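# Stand the toppled blocks upright in one tight row

## Task

Set each block from the row that fell over back up so it rests on one of its long edges, with all of them touching face to face in a single straight line that holds no other objects, then release them.

## Robot and tools

Robot: two arms, left_arm and right_arm, each with a two-finger gripper. Scene frame: origin on the table top midway between the arms, +z up, +x out over the table, left_arm on the +y side. Base positions: left_arm (+0.002, +0.311, 0) m, right_arm (-0.028, -0.253, 0) m, each yawed slightly. The words left and right are arm names only, not image sides. Gripper frame: the fingers point along its +z axis and close along its y axis. The reported hand position is the point between the finger pads, roughly 1 cm short of the tips.

Row layout (used by both motion tools): 14 numbers, each in [-1, 1]. The first 7 are for left_arm: dx, dy, dz, rx, ry, rz, opening. The next 7 are the same for right_arm. Always send all 14, even when one arm stays still. dx, dy, dz, rx, ry, rz are an offset, not a pose. They are expressed in that gripper's own axes and scaled so 1.0 equals 0.6 m or 180 degrees. rx, ry, rz form a single rotation vector. Opening is absolute: +1 is fully open (0.094 m) and -1 is shut.

execute_actions(actions): a list of up to 15 actions, run in order. Each action is a table of up to 15 rows. Each row lasts one 1/30 s control step. If a table has fewer than 15 rows, its final row repeats to fill the action. Every row is measured from the gripper pose at the start of its action, not from the previous row. For a call's first action, that start is the last pose a result reported. An empty list just returns the current state and images.

move(target, speed, blocking): target is one 14-number row. It is an offset from the pose in the most recent result that showed one, and it drives each gripper along a straight line. speed is the top path speed in m/s, from 0.002 to 0.5 (default 0.25); turning is capped at twice that value in rad/s. Paths run 0.5 to 10 s and all finish together; anything still short after 10 s stops there. The opening is applied when the move begins. Moves do not avoid obstacles or the other arm. With blocking=false the result comes back after 0.5 s while the arm keeps going. You must then use wait or stop before any new row or move is accepted.

wait(seconds): 0 to 10; the arms keep their last command, and a running move carries on. stop(): brakes a running move; fast arms need more room to stop, and the fingers are not halted. zoom_image(camera, region): camera is cam_high, cam_left_wrist or cam_right_wrist. region is [x0, y0, x1, y1] in image pixels, origin at the top-left, at most 504 by 504. read_manual(section): returns licence text only. finished_scene(scene): pass the current scene's number once the row is built and the grippers have let go. It is final.

Control behaviour: at each step the commanded pose is limited to 70 mm and 16 degrees from the measured pose. Large offsets therefore take several actions, and after an action an arm only continues to its last limited pose. If position and orientation conflict, position wins. Arms tend to finish a centimetre or more low, and repeated zero offsets let them droop further. To keep an arm in place, first send the offset back to the wanted pose, then send zeros, aiming higher if it still sags. Elbows never fully straighten. Joint ranges (rad), base to hand: waist -2.880 to 2.880, shoulder 0 to 3.142, elbow 0 to 3.019, wrist pitch -1.693 to 1.571, wrist yaw -1.571 to 1.571, wrist roll -2.094 to 2.094.

Results: the state line shows, for each arm, end_effector_position in metres and end_effector_quat_wxyz in the scene frame. These readings grow less exact at long reach. Hand target lines show where the controller is currently steering each gripper. grip_measured gives finger opening on the command scale, and the last entry of Joint positions gives it in metres; each gripper can read about 1 mm off. Joint torques are total drive output, noisy and offset, and are not zero in free air. A pose unreachable line means the clearance check altered or blocked that arm's command. move adds a move: line: done, off_target, moving, held or fault, plus any limits. limits=paced means the pose was clipped. limits=held means some steps were blocked and the arm may then speed up sharply. It also reports each gripper's distance from its target. MOTOR HOT warns from 85 °C. An OVER-TEMPERATURE FAULT at 100 °C makes that arm go limp and drop whatever it holds. FAULT lines mark arm stops.

Grasping: to hold something, command an opening under grip_measured. About 0.03 below gives a firm grip; a smaller gap gives a lighter one. Each pad pushes with roughly 50 to 62 N, less on very thin parts.

Cameras: cam_high is fixed overhead and looks down at the table; cam_left_wrist and cam_right_wrist are fisheye cameras on the hands. All are 504x504 and are listed in that order. Calibration (K, distortion, T_world_to_cam) was supplied and is accurate to within a few degrees and millimetres.

Avoid: pushing or knocking anything off the table, which fails the job. Do not let the arms strike or squeeze each other. Avoid dropping, slamming or shoving blocks hard. Faster contact hits harder, and a target set deeper past contact presses harder. Loose or held objects can occasionally be nudged by outside disturbances.

Each tool is called as a command line: name --argument value for each argument, lists and objects as JSON in quotes; but a table of rows of numbers goes row by row, as --pt "numbers of a row", without its own name.

## Session

execute_actions --actions '[]'

Scene clock: 0.00 s.
left_arm: end_effector_position=(+0.3014, +0.5936, +0.2170) grip_measured=+1.000 end_effector_quat_wxyz=(+0.074, -0.238, +0.968, -0.021) | right_arm: end_effector_position=(+0.2178, +0.4812, +0.2435) grip_measured=+1.000 end_effector_quat_wxyz=(+0.420, -0.309, +0.788, +0.327)
Joint positions: left_arm=[ 0.76   1.359  1.216 -1.325  0.115  0.318  0.094] | right_arm=[ 1.351  1.861  1.534 -0.135  0.238  0.406  0.094]
Joint velocities: left_arm=[-0.015 -0.015  0.002  0.002  0.037 -0.051  0.   ] | right_arm=[-0.005 -0.005  0.002 -0.027  0.007  0.007  0.   ]
Joint torques (N m, as the arm reports them, + toward a larger angle): no reading
Motor temperatures (°C, as the motors report them): left_arm=[29 29 28 28 27 26] | right_arm=[28 25 26 29 28 28]
Hand target (left_arm): +0.306, +0.598, +0.222; +0.080, -0.237, +0.968, -0.017
Hand target (right_arm): +0.219, +0.487, +0.255; +0.426, -0.305, +0.783, +0.335

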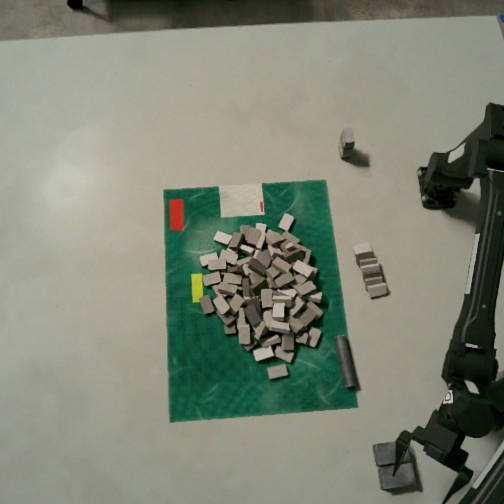

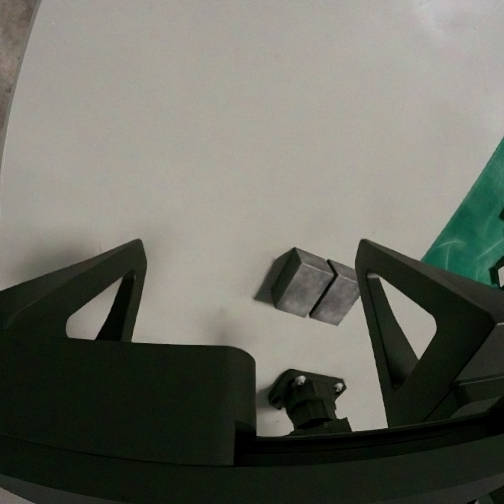

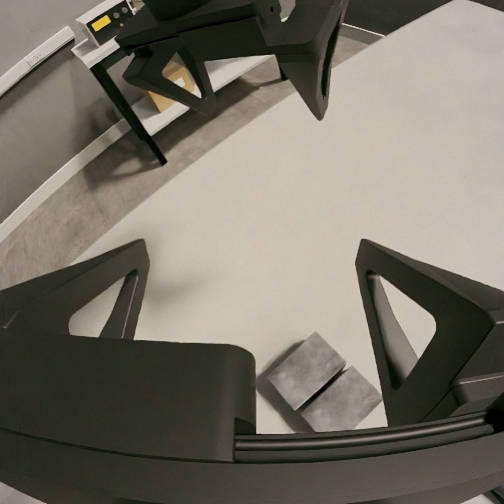

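zoom_image --camera "cam_high" --region '[320, 220, 420, 320]'

Region (320, 220, 420, 320) of cam_high's 504x504 image, scaled by 5.040, with more detail than that image has.

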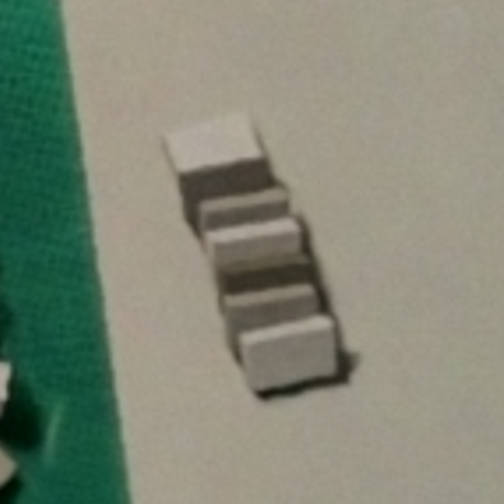

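move --target '[0,0,0,0,0,0,-0.47, 0.312,-0.712,-0.681,0.391,0.132,0.537,-0.47]'

move --target '[0.56,-0.64,0.11,0,0,0.526,-0.47, 0,0,0,0,0,0,-0.47]'

Scene clock: 35.80 s.
left_arm: end_effector_position=(+0.3014, +0.5936, +0.2170) grip_measured=-0.468 end_effector_quat_wxyz=(+0.074, -0.238, +0.968, -0.021) | right_arm: end_effector_position=(+0.2864, -0.1285, +0.1573) grip_measured=-0.467 end_effector_quat_wxyz=(+0.011, +0.556, +0.831, +0.014)
Joint positions: left_arm=[ 0.76   1.359  1.216 -1.325  0.115  0.318  0.025] | right_arm=[ 0.429  1.24   0.954 -1.25   0.002  1.559  0.025]
Joint velocities: left_arm=[-0.005 -0.005  0.002 -0.017  0.125 -0.139 -0.001] | right_arm=[-0.005  0.005 -0.007 -0.002 -0.007  0.022 -0.001]
Joint torques (N m, as the arm reports them, + toward a larger angle): left_arm=[  0.17 -13.67   7.92   0.99   0.07   0.17] | right_arm=[ 1.29 -7.83  8.57 -0.34  0.07 -0.22]
Motor temperatures (°C, as the motors report them): left_arm=[29 30 37 28 27 26] | right_arm=[28 30 35 29 28 28]
Hand target (left_arm): +0.301, +0.594, +0.217; +0.074, -0.238, +0.968, -0.021
Hand target (right_arm): +0.279, -0.131, +0.149; -0.002, +0.551, +0.834, -0.003
Off the commanded pose (left_arm): 0.000 m, 0 deg.
Off the commanded pose (right_arm): 0.018 m, 2 deg.
move: off_target (right_arm)
camera_calibration (this result's frames):
cam_right_wrist: T_world_to_cam=[[-0.924772, -0.377448, -0.0482726, 0.226667], [-0.330923, 0.735109, 0.591697, 0.0974545], [-0.187849, 0.563159, -0.804714, 0.378488], [0, 0, 0, 1]] pos_world=[0.312964, -0.199234, 0.257853]

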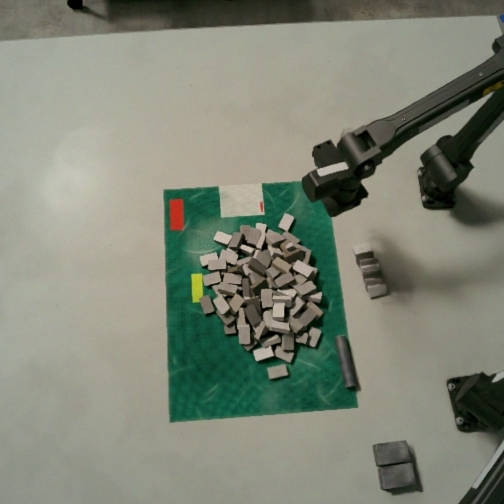

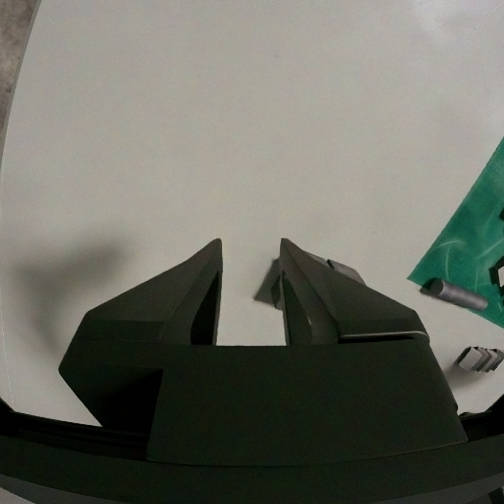

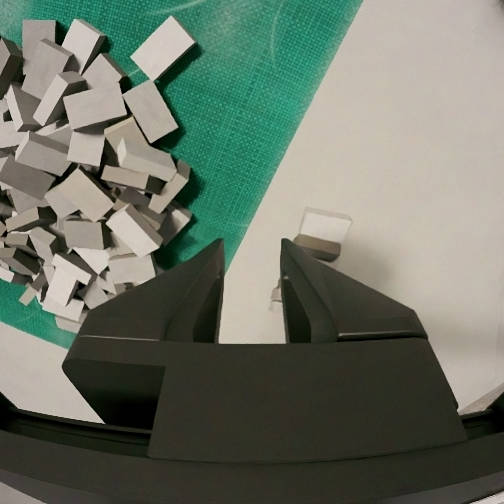

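Scene clock: 39.50 s.
left_arm: end_effector_position=(+0.1783, +0.1186, +0.1168) grip_measured=-0.468 end_effector_quat_wxyz=(+0.036, +0.555, +0.829, +0.054) | right_arm: end_effector_position=(+0.2864, -0.1285, +0.1573) grip_measured=-0.467 end_effector_quat_wxyz=(+0.011, +0.556, +0.831, +0.014)
Joint positions: left_arm=[-0.954  1.052  0.699 -1.183 -0.126  0.274  0.025] | right_arm=[ 0.429  1.24   0.954 -1.25   0.002  1.559  0.025]
Joint velocities: left_arm=[ 0.005 -0.015  0.012 -0.012  0.007 -0.051 -0.   ] | right_arm=[-0.015  0.005 -0.007  0.012  0.022  0.007 -0.001]
Joint torques (N m, as the arm reports them, + toward a larger angle): left_arm=[-0.29 -5.81 10.94  1.36 -0.37  0.01] | right_arm=[  0.94 -10.47   9.55   0.47   0.11  -0.1 ]
Motor temperatures (°C, as the motors report them): left_arm=[29 30 37 28 27 26] | right_arm=[28 29 34 29 28 28]
Hand target (left_arm): +0.190, +0.101, +0.133; +0.062, +0.551, +0.831, +0.048
Hand target (right_arm): +0.286, -0.128, +0.157; +0.011, +0.556, +0.831, +0.014
Off the commanded pose (left_arm): 0.033 m, 4 deg.
Off the commanded pose (right_arm): 0.000 m, 0 deg.
move: off_target (left_arm)
camera_calibration (this result's frames):
cam_left_wrist: T_world_to_cam=[[-0.914574, -0.38214, -0.132374, 0.224208], [-0.383794, 0.71693, 0.581991, -0.0813647], [-0.1275, 0.583078, -0.802349, 0.166721], [0, 0, 0, 1]] pos_world=[0.195084, 0.0468003, 0.210801]
cam_right_wrist: T_world_to_cam=[[-0.924772, -0.377448, -0.0482726, 0.226667], [-0.330923, 0.735109, 0.591697, 0.0974545], [-0.187849, 0.563159, -0.804714, 0.378488], [0, 0, 0, 1]] pos_world=[0.312964, -0.199234, 0.257853]

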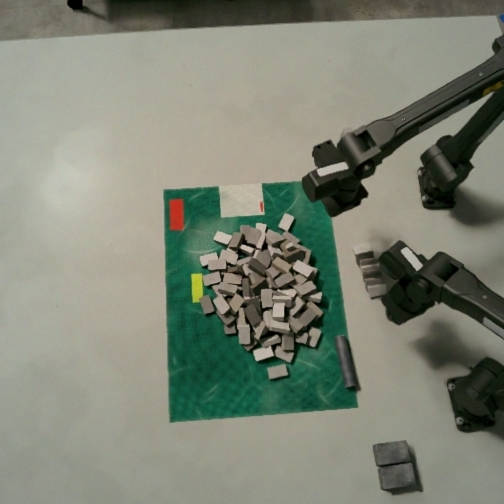

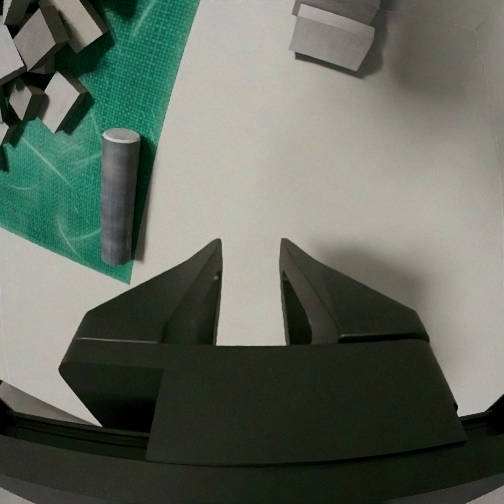

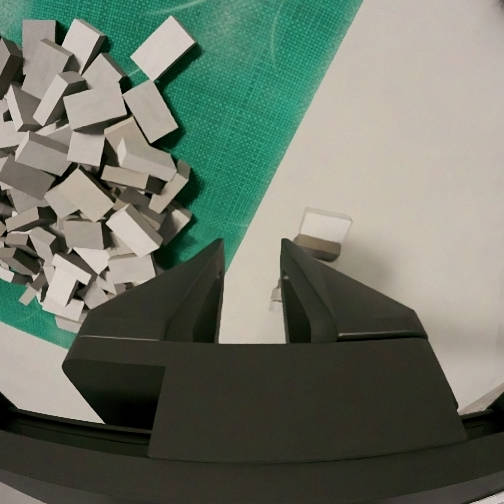

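move --target '[-0.088,0.009,0.145,0,0,-0.433,-1, 0.066,-0.05,0.21,0,0,0.067,-0.47]' --speed 0.15

Scene clock: 60.80 s.
left_arm: end_effector_position=(+0.2146, +0.0722, +0.0420) grip_measured=-0.993 end_effector_quat_wxyz=(+0.068, -0.080, +0.994, +0.011) | right_arm: end_effector_position=(+0.2522, -0.1010, +0.0374) grip_measured=-0.467 end_effector_quat_wxyz=(+0.011, +0.639, +0.769, +0.019)
Joint positions: left_arm=[-0.954  1.334  0.693 -0.873 -0.126 -1.065  0.   ] | right_arm=[ 0.552  1.349  0.697 -0.876  0.006  1.888  0.025]
Joint velocities: left_arm=[ 0.005  0.005 -0.002  0.002 -0.007 -0.007 -0.001] | right_arm=[-0.005 -0.015 -0.002 -0.002 -0.066  0.007 -0.001]
Joint torques (N m, as the arm reports them, + toward a larger angle): left_arm=[ 0.61 -8.09  5.68  1.41 -0.3  -0.02] | right_arm=[ 1.17 -9.22  6.54  1.09  0.21  0.01]
Motor temperatures (°C, as the motors report them): left_arm=[29 29 40 28 27 26] | right_arm=[28 28 33 29 28 28]
Hand target (left_arm): +0.213, +0.076, +0.032; +0.062, -0.090, +0.994, +0.019
Hand target (right_arm): +0.249, -0.100, +0.030; +0.011, +0.640, +0.768, +0.015
Off the commanded pose (left_arm): 0.012 m, 2 deg.
Off the commanded pose (right_arm): 0.008 m, 1 deg.
move: off_target (left_arm)
camera_calibration (this result's frames):
cam_left_wrist: T_world_to_cam=[[0.165885, -0.98606, -0.0129765, 0.0364814], [-0.868527, -0.152319, 0.471657, 0.180685], [-0.467058, -0.0669704, -0.881687, 0.261517], [0, 0, 0, 1]] pos_world=[0.273021, 0.0810085, 0.145828]
cam_right_wrist: T_world_to_cam=[[-0.982308, -0.178684, -0.0560575, 0.234472], [-0.176211, 0.78057, 0.599717, 0.102161], [-0.0634028, 0.598985, -0.798246, 0.232093], [0, 0, 0, 1]] pos_world=[0.263041, -0.176868, 0.137144]

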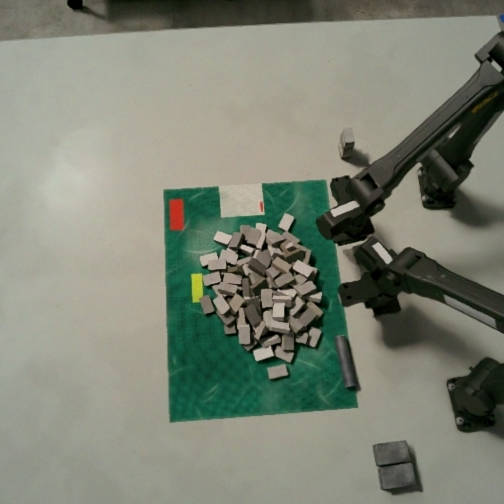

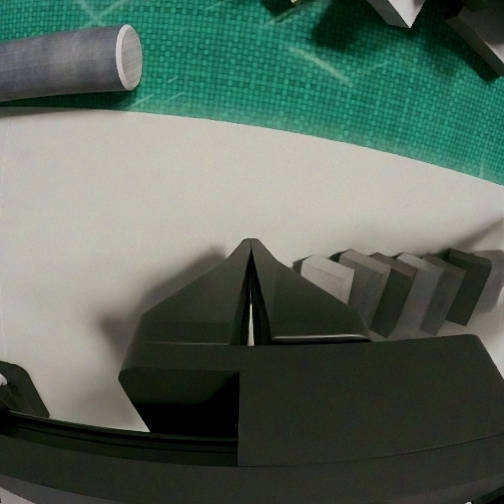

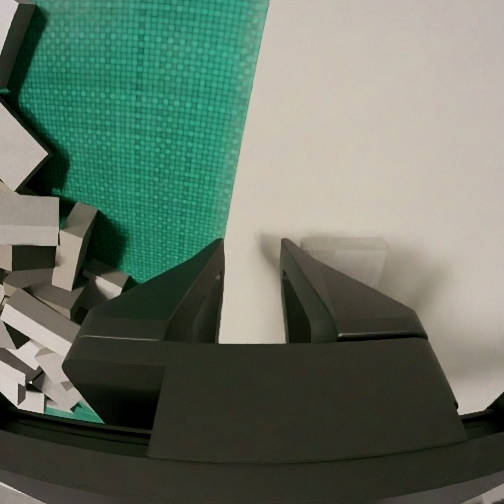

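move --target '[0.065,0,0.04,0,0,0,-1, 0.005,-0.075,0.035,0,0,0,-0.47]' --speed 0.05

Scene clock: 68.57 s.
left_arm: end_effector_position=(+0.1851, +0.0654, +0.0229) grip_measured=-0.993 end_effector_quat_wxyz=(+0.071, -0.080, +0.994, +0.002) | right_arm: end_effector_position=(+0.2094, -0.1087, +0.0148) grip_measured=-0.467 end_effector_quat_wxyz=(+0.008, +0.638, +0.770, +0.009)
Joint positions: left_arm=[-1.044  1.334  0.629 -0.801 -0.128 -1.154  0.   ] | right_arm=[ 0.603  1.3    0.576 -0.824  0.009  1.936  0.025]
Joint velocities: left_arm=[-0.005 -0.005 -0.012 -0.022 -0.066 -0.095 -0.001] | right_arm=[-0.005 -0.005 -0.012 -0.002 -0.022 -0.081  0.001]
Joint torques (N m, as the arm reports them, + toward a larger angle): left_arm=[-0.87 -8.44  5.3   1.44 -0.51  0.02] | right_arm=[ 2.   -9.17  6.1   1.13  0.18  0.02]
Motor temperatures (°C, as the motors report them): left_arm=[29 29 38 28 27 26] | right_arm=[28 28 32 29 28 28]
Hand target (left_arm): +0.180, +0.068, +0.013; +0.068, -0.080, +0.994, +0.011
Hand target (right_arm): +0.209, -0.106, +0.014; +0.011, +0.639, +0.769, +0.019
Off the commanded pose (left_arm): 0.011 m, 1 deg.
Off the commanded pose (right_arm): 0.003 m, 1 deg.
move: off_target (left_arm)
camera_calibration (this result's frames):
cam_left_wrist: T_world_to_cam=[[0.163316, -0.98656, 0.00529309, 0.0345362], [-0.872882, -0.141993, 0.466814, 0.163301], [-0.459788, -0.0808584, -0.88434, 0.230093], [0, 0, 0, 1]] pos_world=[0.242696, 0.0758645, 0.127066]
cam_right_wrist: T_world_to_cam=[[-0.982397, -0.182875, -0.0381214, 0.189037], [-0.169431, 0.786331, 0.594118, 0.113449], [-0.0786731, 0.590118, -0.803474, 0.218246], [0, 0, 0, 1]] pos_world=[0.222101, -0.183429, 0.115159]

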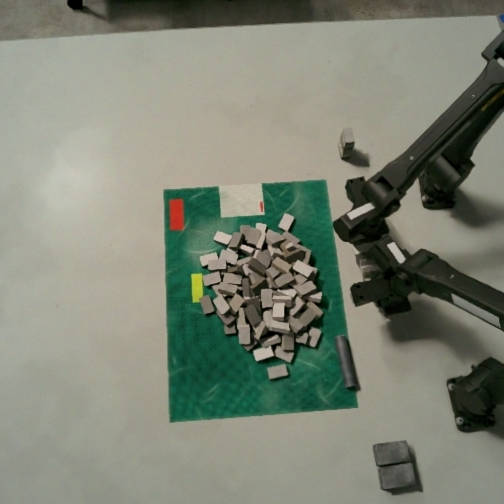

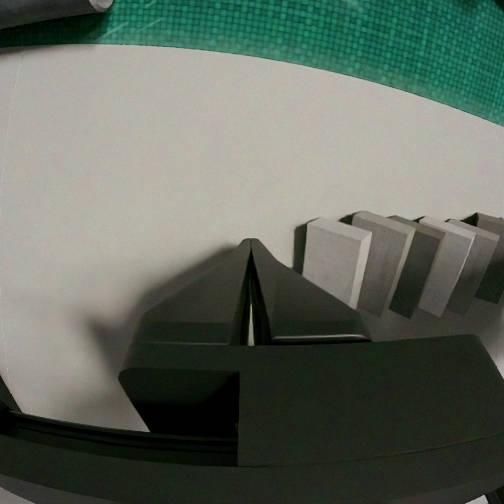

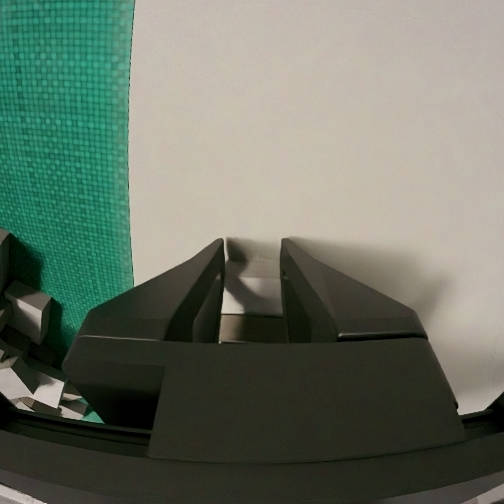

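move --target '[0.025,0,0.02,0.14,0,0,-1, 0,0,0,0,0,0,-0.47]' --speed 0.05

move --target '[0,-0.068,0.032,0,0,0,-1, 0,0,0,0,0,0,-0.47]' --speed 0.02

Scene clock: 77.80 s.
left_arm: end_effector_position=(+0.1695, +0.0598, +0.0083) grip_measured=-0.993 end_effector_quat_wxyz=(+0.080, -0.063, +0.973, -0.209) | right_arm: end_effector_position=(+0.2094, -0.1087, +0.0148) grip_measured=-0.467 end_effector_quat_wxyz=(+0.008, +0.638, +0.770, +0.009)
Joint positions: left_arm=[-0.973  1.154  0.353 -0.327  0.092 -1.076  0.   ] | right_arm=[ 0.603  1.3    0.576 -0.824  0.009  1.937  0.025]
Joint velocities: left_arm=[-0.015 -0.005 -0.007 -0.002 -0.066 -0.125 -0.001] | right_arm=[ 0.005 -0.015 -0.017  0.002 -0.051 -0.007 -0.   ]
Joint torques (N m, as the arm reports them, + toward a larger angle): left_arm=[ 1.3  -7.54  5.2   2.41  0.06  0.35] | right_arm=[ 0.39 -8.86  7.29  0.52  0.12 -0.1 ]
Motor temperatures (°C, as the motors report them): left_arm=[29 29 36 28 27 26] | right_arm=[28 27 32 29 28 28]
Hand target (left_arm): +0.172, +0.063, +0.009; +0.086, -0.062, +0.971, -0.215
Hand target (right_arm): +0.209, -0.109, +0.015; +0.008, +0.638, +0.770, +0.009
Off the commanded pose (left_arm): 0.004 m, 1 deg.
Off the commanded pose (right_arm): 0.000 m, 0 deg.
move: done
camera_calibration (this result's frames):
cam_left_wrist: T_world_to_cam=[[0.0934105, -0.905233, 0.414521, 0.0352602], [-0.898816, 0.102413, 0.426195, 0.145823], [-0.428258, -0.412389, -0.804071, 0.223377], [0, 0, 0, 1]] pos_world=[0.223438, 0.109103, 0.102846]
cam_right_wrist: T_world_to_cam=[[-0.982606, -0.18175, -0.0381214, 0.189202], [-0.168529, 0.786508, 0.59414, 0.113279], [-0.0780021, 0.59023, -0.803458, 0.218117], [0, 0, 0, 1]] pos_world=[0.222016, -0.183446, 0.115157]

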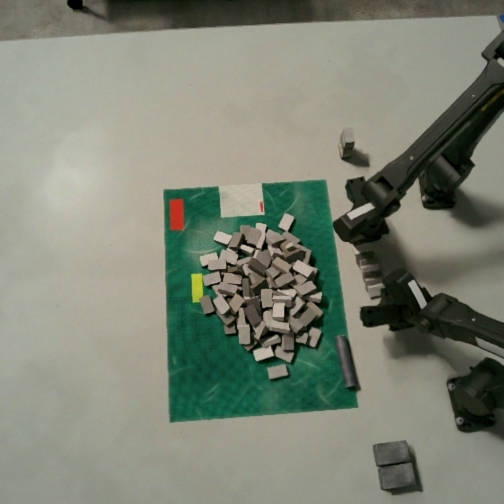

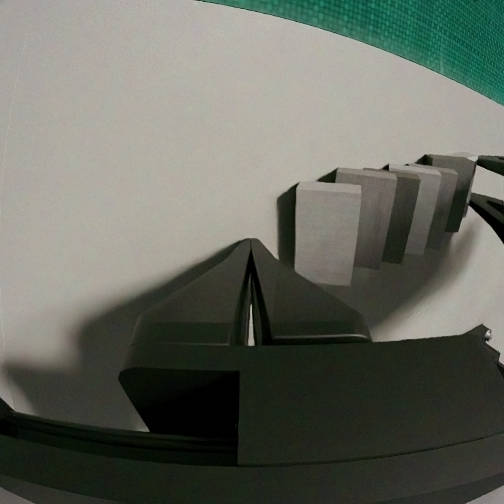

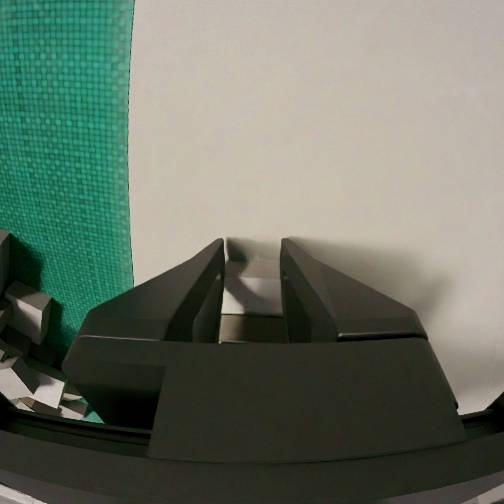

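Scene clock: 80.27 s.
left_arm: end_effector_position=(+0.1732, +0.0352, +0.0076) grip_measured=-0.993 end_effector_quat_wxyz=(+0.082, -0.068, +0.974, -0.201) | right_arm: end_effector_position=(+0.2094, -0.1087, +0.0148) grip_measured=-0.467 end_effector_quat_wxyz=(+0.008, +0.638, +0.770, +0.009)
Joint positions: left_arm=[-1.028  1.235  0.412 -0.313  0.056 -1.134  0.   ] | right_arm=[ 0.603  1.3    0.576 -0.824  0.009  1.937  0.025]
Joint velocities: left_arm=[ 0.015 -0.005 -0.002 -0.022  0.037  0.037  0.001] | right_arm=[ 0.005 -0.015  0.002 -0.022  0.051 -0.022  0.001]
Joint torques (N m, as the arm reports them, + toward a larger angle): left_arm=[-1.57 -3.5   8.59  2.42 -0.06  0.09] | right_arm=[ 1.43 -9.04  7.18  0.34  0.16 -0.13]
Motor temperatures (°C, as the motors report them): left_arm=[29 29 37 28 27 26] | right_arm=[28 27 32 29 28 28]
Hand target (left_arm): +0.176, +0.017, +0.009; +0.080, -0.063, +0.973, -0.208
Hand target (right_arm): +0.209, -0.109, +0.015; +0.008, +0.638, +0.770, +0.009
Off the commanded pose (left_arm): 0.020 m, 1 deg.
Off the commanded pose (right_arm): 0.000 m, 0 deg.
move: off_target (left_arm)
camera_calibration (this result's frames):
cam_left_wrist: T_world_to_cam=[[0.103571, -0.909961, 0.401551, 0.0113801], [-0.900039, 0.0860846, 0.427222, 0.152762], [-0.423323, -0.405659, -0.810085, 0.21322], [0, 0, 0, 1]] pos_world=[0.226574, 0.0836997, 0.102894]
cam_right_wrist: T_world_to_cam=[[-0.982606, -0.18175, -0.0381214, 0.189202], [-0.168529, 0.786508, 0.59414, 0.113279], [-0.0780021, 0.59023, -0.803458, 0.218117], [0, 0, 0, 1]] pos_world=[0.222016, -0.183446, 0.115157]

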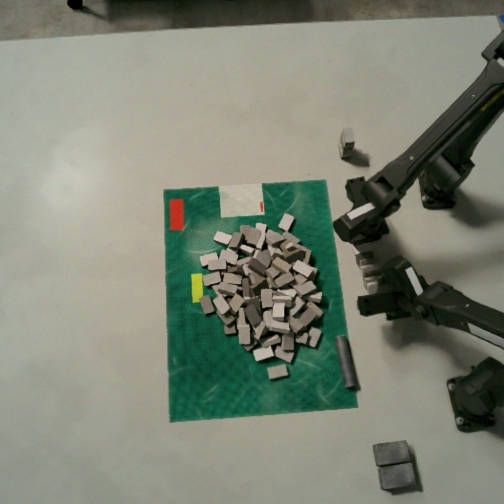

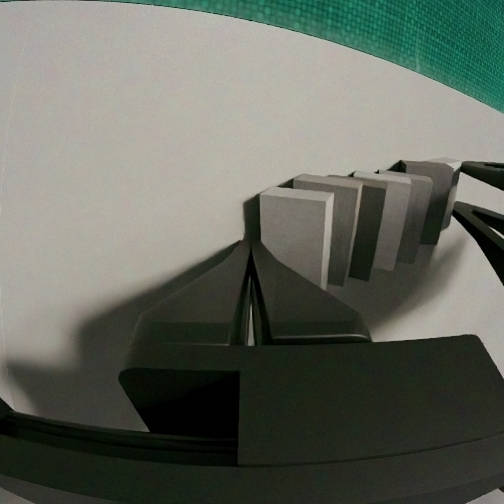

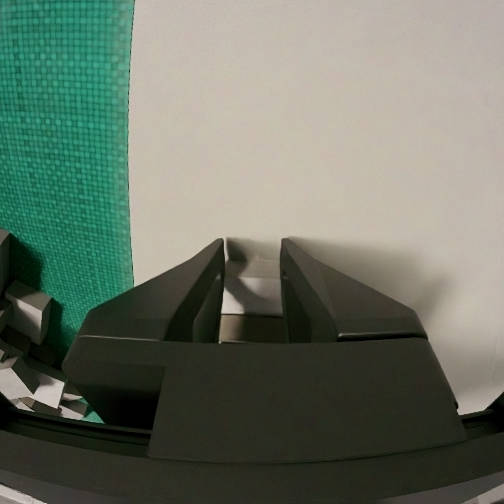

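Probably dragging on the table; raise slightly and continue.

move --target '[0,-0.065,0.02,0,0,0,-1, 0,0,0,0,0,0,-0.47]' --speed 0.02

move --target '[0,-0.05,0.02,0,0,0,-1, 0,0,0,0,0,0,-0.47]' --speed 0.02

Scene clock: 87.33 s.
left_arm: end_effector_position=(+0.1760, +0.0183, +0.0080) grip_measured=-0.993 end_effector_quat_wxyz=(+0.085, -0.074, +0.975, -0.194) | right_arm: end_effector_position=(+0.2094, -0.1087, +0.0148) grip_measured=-0.467 end_effector_quat_wxyz=(+0.008, +0.638, +0.770, +0.009)
Joint positions: left_arm=[-1.064  1.285  0.458 -0.318  0.026 -1.175  0.   ] | right_arm=[ 0.603  1.3    0.576 -0.824  0.009  1.937  0.025]
Joint velocities: left_arm=[ 0.005 -0.015  0.007 -0.002  0.022 -0.022  0.   ] | right_arm=[-0.015 -0.005  0.002  0.012  0.007  0.007  0.001]
Joint torques (N m, as the arm reports them, + toward a larger angle): left_arm=[-2.04 -5.68  9.54  1.55 -0.01  0.08] | right_arm=[ 0.94 -7.81  7.29  0.52  0.12 -0.1 ]
Motor temperatures (°C, as the motors report them): left_arm=[29 29 38 28 27 26] | right_arm=[28 27 32 29 28 28]
Hand target (left_arm): +0.179, -0.004, +0.013; +0.082, -0.068, +0.974, -0.201
Hand target (right_arm): +0.209, -0.109, +0.015; +0.008, +0.638, +0.770, +0.009
Off the commanded pose (left_arm): 0.024 m, 1 deg.
Off the commanded pose (right_arm): 0.000 m, 0 deg.
move: off_target (left_arm)
camera_calibration (this result's frames):
cam_left_wrist: T_world_to_cam=[[0.115263, -0.91402, 0.388949, -0.0063356], [-0.90224, 0.0674682, 0.425923, 0.157284], [-0.415544, -0.400019, -0.816889, 0.206422], [0, 0, 0, 1]] pos_world=[0.228416, 0.0661703, 0.104097]
cam_right_wrist: T_world_to_cam=[[-0.982606, -0.18175, -0.0381214, 0.189202], [-0.168529, 0.786508, 0.59414, 0.113279], [-0.0780021, 0.59023, -0.803458, 0.218117], [0, 0, 0, 1]] pos_world=[0.222016, -0.183446, 0.115157]

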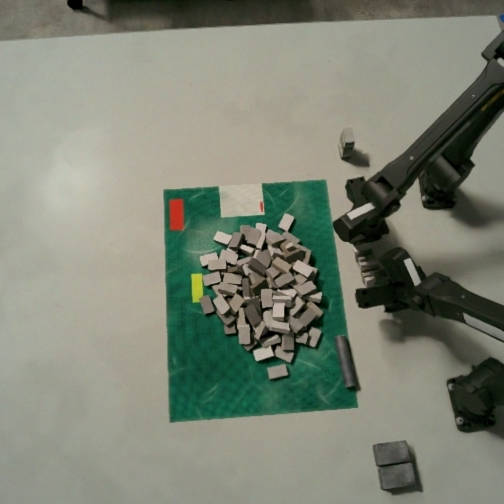

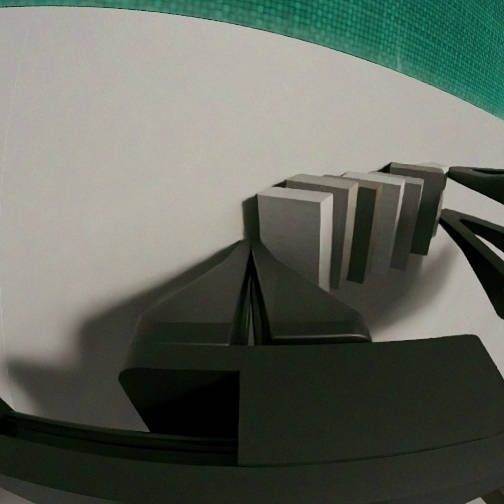

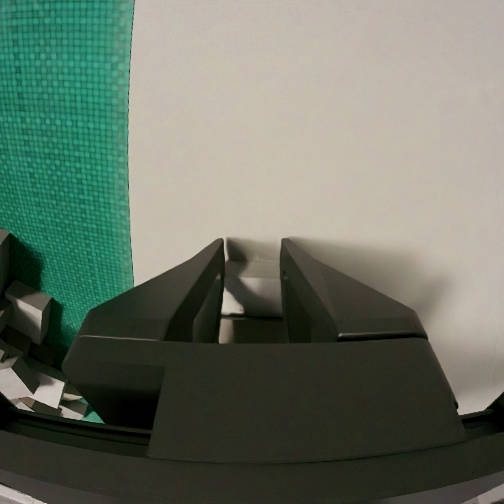

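Scene clock: 89.17 s.
left_arm: end_effector_position=(+0.1787, +0.0097, +0.0080) grip_measured=-0.993 end_effector_quat_wxyz=(+0.089, -0.080, +0.974, -0.190) | right_arm: end_effector_position=(+0.2094, -0.1088, +0.0148) grip_measured=-0.467 end_effector_quat_wxyz=(+0.008, +0.638, +0.770, +0.009)
Joint positions: left_arm=[-1.081  1.311  0.482 -0.319  0.006 -1.199  0.   ] | right_arm=[ 0.603  1.3    0.576 -0.824  0.01   1.937  0.025]
Joint velocities: left_arm=[ 0.015 -0.005 -0.002 -0.007 -0.037  0.022 -0.001] | right_arm=[ 0.005 -0.015  0.007  0.007  0.051 -0.037 -0.   ]
Joint torques (N m, as the arm reports them, + toward a larger angle): left_arm=[-1.88 -4.97  9.65  1.75  0.    0.1 ] | right_arm=[ 1.3  -8.87  7.3   0.5   0.15 -0.11]
Motor temperatures (°C, as the motors report them): left_arm=[29 29 38 28 27 26] | right_arm=[28 27 32 29 28 28]
Hand target (left_arm): +0.181, -0.012, +0.010; +0.085, -0.074, +0.974, -0.194
Hand target (right_arm): +0.209, -0.109, +0.015; +0.008, +0.638, +0.770, +0.009
Off the commanded pose (left_arm): 0.023 m, 1 deg.
Off the commanded pose (right_arm): 0.000 m, 0 deg.
move: off_target (left_arm)
camera_calibration (this result's frames):
cam_left_wrist: T_world_to_cam=[[0.126251, -0.915294, 0.382488, -0.0164152], [-0.905412, 0.0512218, 0.421432, 0.161103], [-0.405326, -0.399515, -0.822252, 0.202318], [0, 0, 0, 1]] pos_world=[0.229942, 0.0575526, 0.104741]
cam_right_wrist: T_world_to_cam=[[-0.982593, -0.181757, -0.0383967, 0.189251], [-0.168752, 0.786897, 0.593562, 0.113475], [-0.07767, 0.58971, -0.803872, 0.218069], [0, 0, 0, 1]] pos_world=[0.222043, -0.183493, 0.115212]

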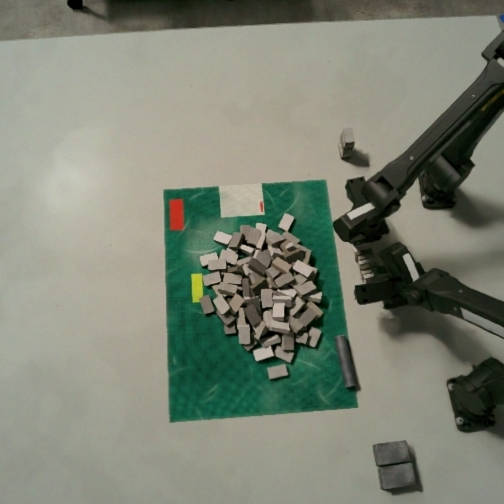

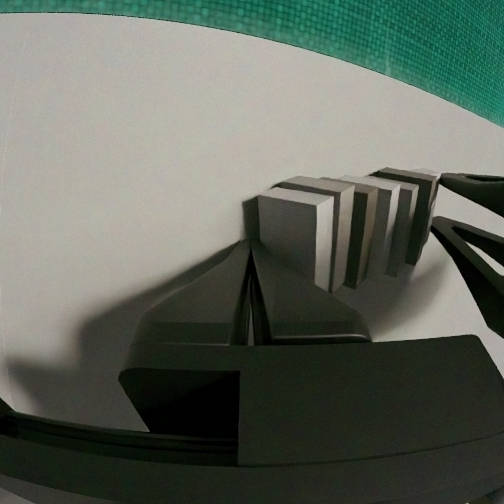

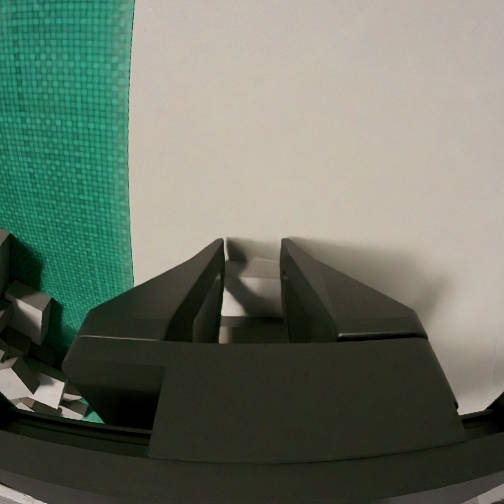

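Working. Continue.

move --target '[0,-0.05,0.018,0,0,0,-1, 0,0,0,0,0,0,-0.47]' --speed 0.02

move --target '[0,-0.05,0.018,0,0,0,-1, 0,0,0,0,0,0,-0.47]' --speed 0.02

Scene clock: 97.57 s.
left_arm: end_effector_position=(+0.1798, +0.0066, +0.0079) grip_measured=-0.994 end_effector_quat_wxyz=(+0.092, -0.086, +0.975, -0.180) | right_arm: end_effector_position=(+0.2100, -0.1097, +0.0148) grip_measured=-0.467 end_effector_quat_wxyz=(+0.011, +0.638, +0.770, +0.008)
Joint positions: left_arm=[-1.092  1.325  0.5   -0.338 -0.014 -1.22   0.   ] | right_arm=[ 0.603  1.3    0.576 -0.824  0.016  1.937  0.025]
Joint velocities: left_arm=[-0.005 -0.015  0.002 -0.027  0.007 -0.022  0.   ] | right_arm=[-0.005 -0.015 -0.002  0.007  0.022  0.037  0.   ]
Joint torques (N m, as the arm reports them, + toward a larger angle): left_arm=[-1.53 -4.85 10.    2.    0.01  0.1 ] | right_arm=[ 1.04 -8.28  7.32  0.37 -0.1  -0.12]
Motor temperatures (°C, as the motors report them): left_arm=[29 29 40 28 27 26] | right_arm=[28 27 32 29 28 28]
Hand target (left_arm): +0.183, -0.020, +0.011; +0.089, -0.080, +0.974, -0.190
Hand target (right_arm): +0.209, -0.109, +0.015; +0.008, +0.638, +0.770, +0.009
Off the commanded pose (left_arm): 0.029 m, 1 deg.
Off the commanded pose (right_arm): 0.001 m, 0 deg.
move: off_target (left_arm)
camera_calibration (this result's frames):
cam_left_wrist: T_world_to_cam=[[0.140012, -0.919884, 0.366346, -0.0215953], [-0.906461, 0.0297901, 0.421238, 0.162583], [-0.398404, -0.391057, -0.829668, 0.20025], [0, 0, 0, 1]] pos_world=[0.230179, 0.0536005, 0.105566]
cam_right_wrist: T_world_to_cam=[[-0.982493, -0.181825, -0.0405984, 0.189633], [-0.170535, 0.789992, 0.588923, 0.115046], [-0.0750084, 0.585536, -0.807169, 0.217682], [0, 0, 0, 1]] pos_world=[0.222261, -0.183866, 0.115652]

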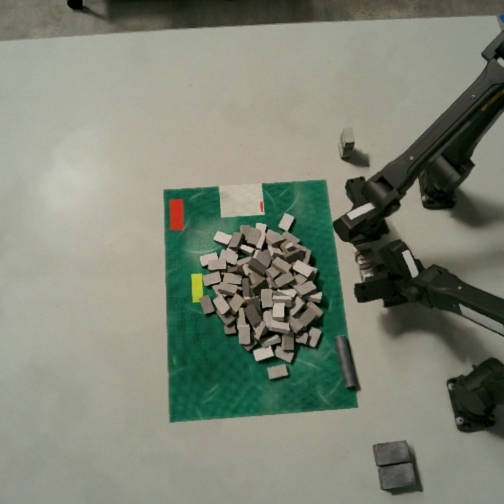

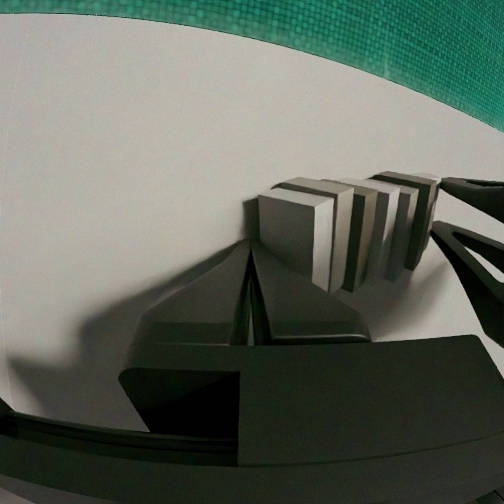

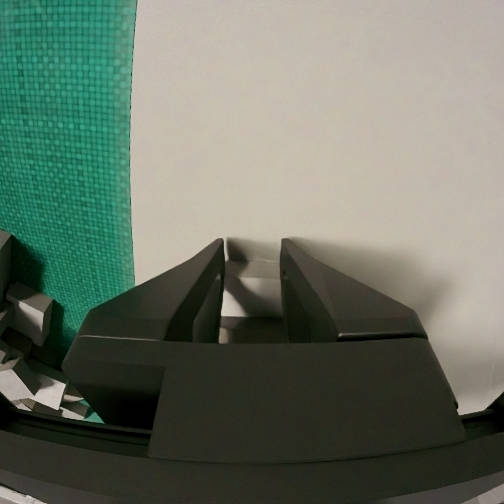

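Scene clock: 99.40 s.
left_arm: end_effector_position=(+0.1803, +0.0054, +0.0079) grip_measured=-0.994 end_effector_quat_wxyz=(+0.094, -0.092, +0.977, -0.170) | right_arm: end_effector_position=(+0.2105, -0.1106, +0.0149) grip_measured=-0.467 end_effector_quat_wxyz=(+0.014, +0.638, +0.770, +0.007)
Joint positions: left_arm=[-1.101  1.336  0.516 -0.361 -0.032 -1.237  0.   ] | right_arm=[ 0.603  1.3    0.576 -0.824  0.022  1.937  0.025]
Joint velocities: left_arm=[ 0.005 -0.005 -0.012 -0.012  0.051  0.037  0.   ] | right_arm=[-0.005  0.005  0.007 -0.007  0.11   0.022  0.002]
Joint torques (N m, as the arm reports them, + toward a larger angle): left_arm=[-1.88 -4.73 10.26  2.23 -0.01  0.11] | right_arm=[ 2.18 -8.52  7.15  0.3  -0.06 -0.02]
Motor temperatures (°C, as the motors report them): left_arm=[29 29 40 28 27 26] | right_arm=[28 27 32 29 28 28]
Hand target (left_arm): +0.185, -0.023, +0.011; +0.092, -0.086, +0.975, -0.180
Hand target (right_arm): +0.210, -0.110, +0.015; +0.011, +0.638, +0.770, +0.008
Off the commanded pose (left_arm): 0.031 m, 1 deg.
Off the commanded pose (right_arm): 0.001 m, 0 deg.
move: off_target (left_arm)
camera_calibration (this result's frames):
cam_left_wrist: T_world_to_cam=[[0.153004, -0.92499, 0.347825, -0.0250195], [-0.90661, 0.00867687, 0.42188, 0.163268], [-0.393253, -0.379891, -0.837278, 0.199038], [0, 0, 0, 1]] pos_world=[0.230121, 0.0510532, 0.106473]
cam_right_wrist: T_world_to_cam=[[-0.982385, -0.181903, -0.0427994, 0.190014], [-0.172302, 0.793063, 0.584263, 0.116614], [-0.0723368, 0.581345, -0.810435, 0.217284], [0, 0, 0, 1]] pos_world=[0.222477, -0.184236, 0.116094]

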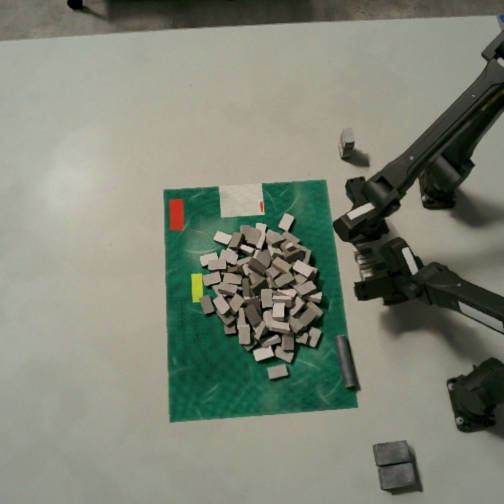

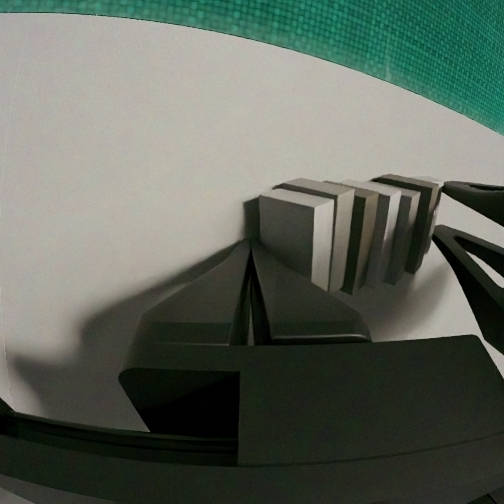

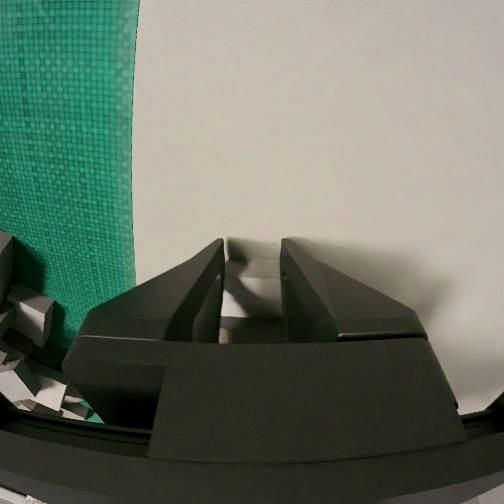

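move --target '[0,0,0,0,0,0,-1, 0,0,-0.03,0,0.1,0,-0.47]' --speed 0.04

move --target '[0,0,0,0,0,0,-1, 0.052,0,0.017,0,0,0,-0.47]' --speed 0.02

Scene clock: 109.07 s.
left_arm: end_effector_position=(+0.1804, +0.0055, +0.0084) grip_measured=-0.994 end_effector_quat_wxyz=(+0.094, -0.093, +0.977, -0.170) | right_arm: end_effector_position=(+0.2117, -0.1083, +0.0332) grip_measured=-0.467 end_effector_quat_wxyz=(-0.111, +0.632, +0.760, +0.101)
Joint positions: left_arm=[-1.101  1.334  0.516 -0.362 -0.033 -1.238  0.   ] | right_arm=[ 0.416  1.235  0.558 -0.824 -0.293  1.762  0.025]
Joint velocities: left_arm=[ 0.005  0.005  0.012 -0.002 -0.022 -0.022 -0.001] | right_arm=[-0.005 -0.015 -0.007  0.007  0.066 -0.022 -0.003]
Joint torques (N m, as the arm reports them, + toward a larger angle): left_arm=[-0.22 -9.4   5.93  1.51 -0.21  0.21] | right_arm=[ 0.45 -8.76  6.64  0.76 -0.19 -0.18]
Motor temperatures (°C, as the motors report them): left_arm=[29 29 40 28 27 26] | right_arm=[28 27 32 29 28 28]
Hand target (left_arm): +0.180, +0.005, +0.008; +0.094, -0.092, +0.977, -0.170
Hand target (right_arm): +0.210, -0.111, +0.032; -0.110, +0.630, +0.762, +0.105
Off the commanded pose (left_arm): 0.001 m, 0 deg.
Off the commanded pose (right_arm): 0.003 m, 1 deg.
move: done
camera_calibration (this result's frames):
cam_left_wrist: T_world_to_cam=[[0.153361, -0.924869, 0.347991, -0.0251141], [-0.906903, 0.008122, 0.421261, 0.163172], [-0.392438, -0.380199, -0.837521, 0.199393], [0, 0, 0, 1]] pos_world=[0.230082, 0.0512566, 0.106998]
cam_right_wrist: T_world_to_cam=[[-0.984436, -0.173879, -0.0255189, 0.193049], [-0.123159, 0.578993, 0.805977, 0.0632888], [-0.125367, 0.796576, -0.591397, 0.258171], [0, 0, 0, 1]] pos_world=[0.230205, -0.20873, 0.106599]

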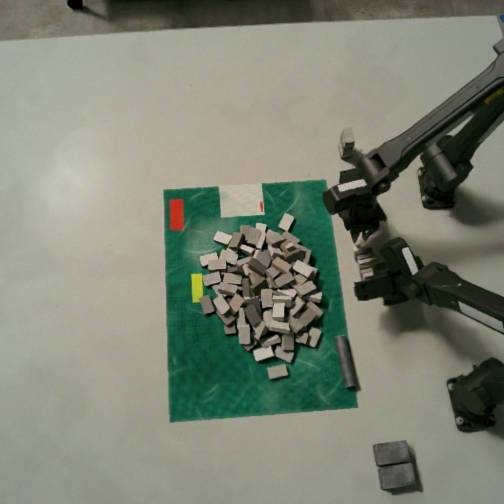

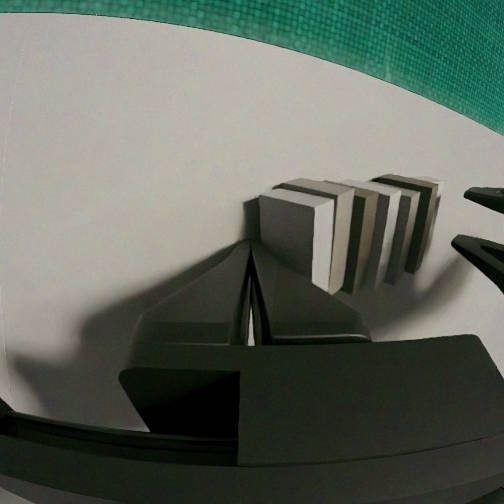

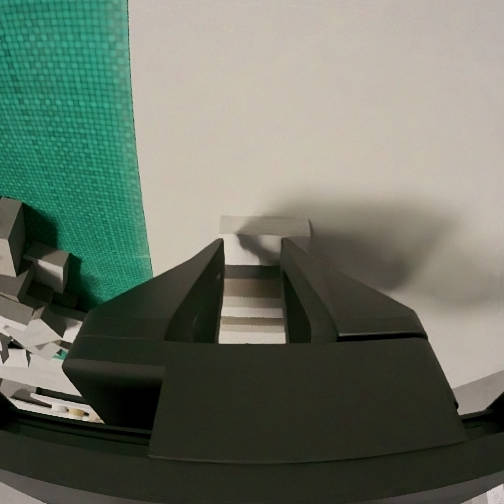

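Scene clock: 110.93 s.
left_arm: end_effector_position=(+0.1804, +0.0055, +0.0084) grip_measured=-0.994 end_effector_quat_wxyz=(+0.094, -0.093, +0.977, -0.170) | right_arm: end_effector_position=(+0.1996, -0.0830, +0.0331) grip_measured=-0.467 end_effector_quat_wxyz=(-0.113, +0.633, +0.760, +0.095)
Joint positions: left_arm=[-1.101  1.334  0.516 -0.362 -0.033 -1.238  0.   ] | right_arm=[ 0.523  1.235  0.558 -0.805 -0.283  1.873  0.025]
Joint velocities: left_arm=[ 0.005 -0.005 -0.002 -0.002 -0.007 -0.037  0.   ] | right_arm=[ 0.005 -0.005 -0.017 -0.002  0.007 -0.051  0.   ]
Joint torques (N m, as the arm reports them, + toward a larger angle): left_arm=[  0.16 -10.     5.96   1.52  -0.24   0.21] | right_arm=[ 2.44 -6.41  8.76  1.41  0.01  0.04]
Motor temperatures (°C, as the motors report them): left_arm=[29 29 40 28 27 26] | right_arm=[28 27 32 29 28 28]
Hand target (left_arm): +0.180, +0.006, +0.008; +0.094, -0.093, +0.977, -0.170
Hand target (right_arm): +0.205, -0.076, +0.033; -0.110, +0.632, +0.761, +0.101
Off the commanded pose (left_arm): 0.000 m, 0 deg.
Off the commanded pose (right_arm): 0.009 m, 1 deg.
move: done
camera_calibration (this result's frames):
cam_left_wrist: T_world_to_cam=[[0.153361, -0.924869, 0.347991, -0.0251141], [-0.906903, 0.008122, 0.421261, 0.163172], [-0.392438, -0.380199, -0.837521, 0.199393], [0, 0, 0, 1]] pos_world=[0.230082, 0.0512566, 0.106998]
cam_right_wrist: T_world_to_cam=[[-0.98454, -0.174622, -0.013703, 0.185166], [-0.114888, 0.584735, 0.803048, 0.0462168], [-0.132217, 0.792207, -0.595757, 0.237557], [0, 0, 0, 1]] pos_world=[0.219023, -0.182885, 0.106949]

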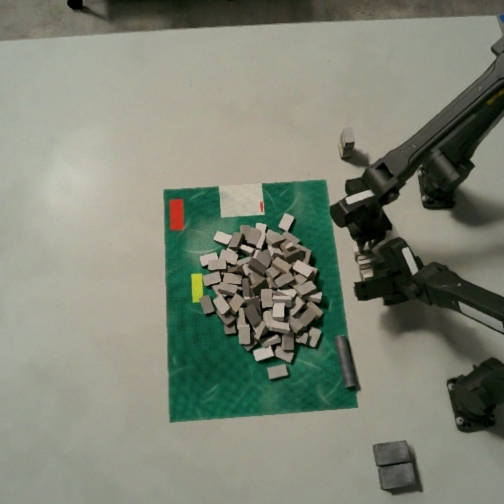

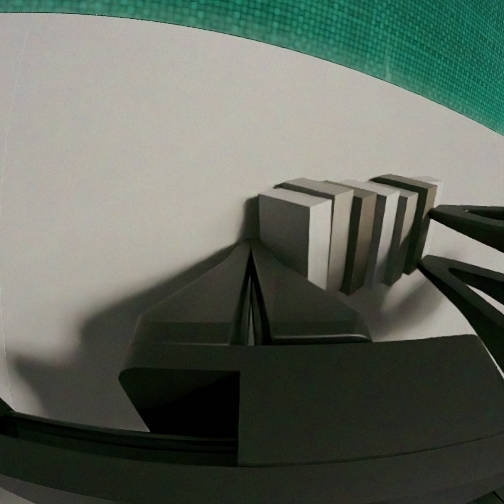

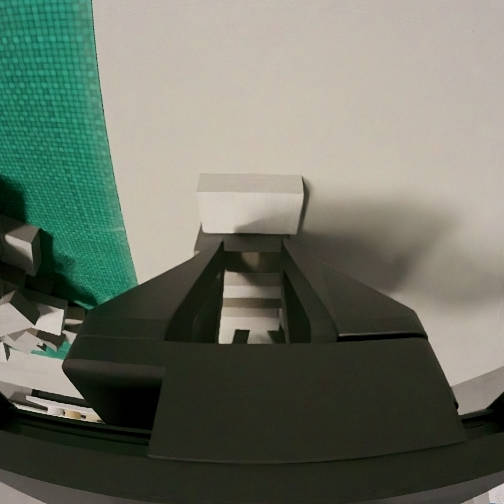

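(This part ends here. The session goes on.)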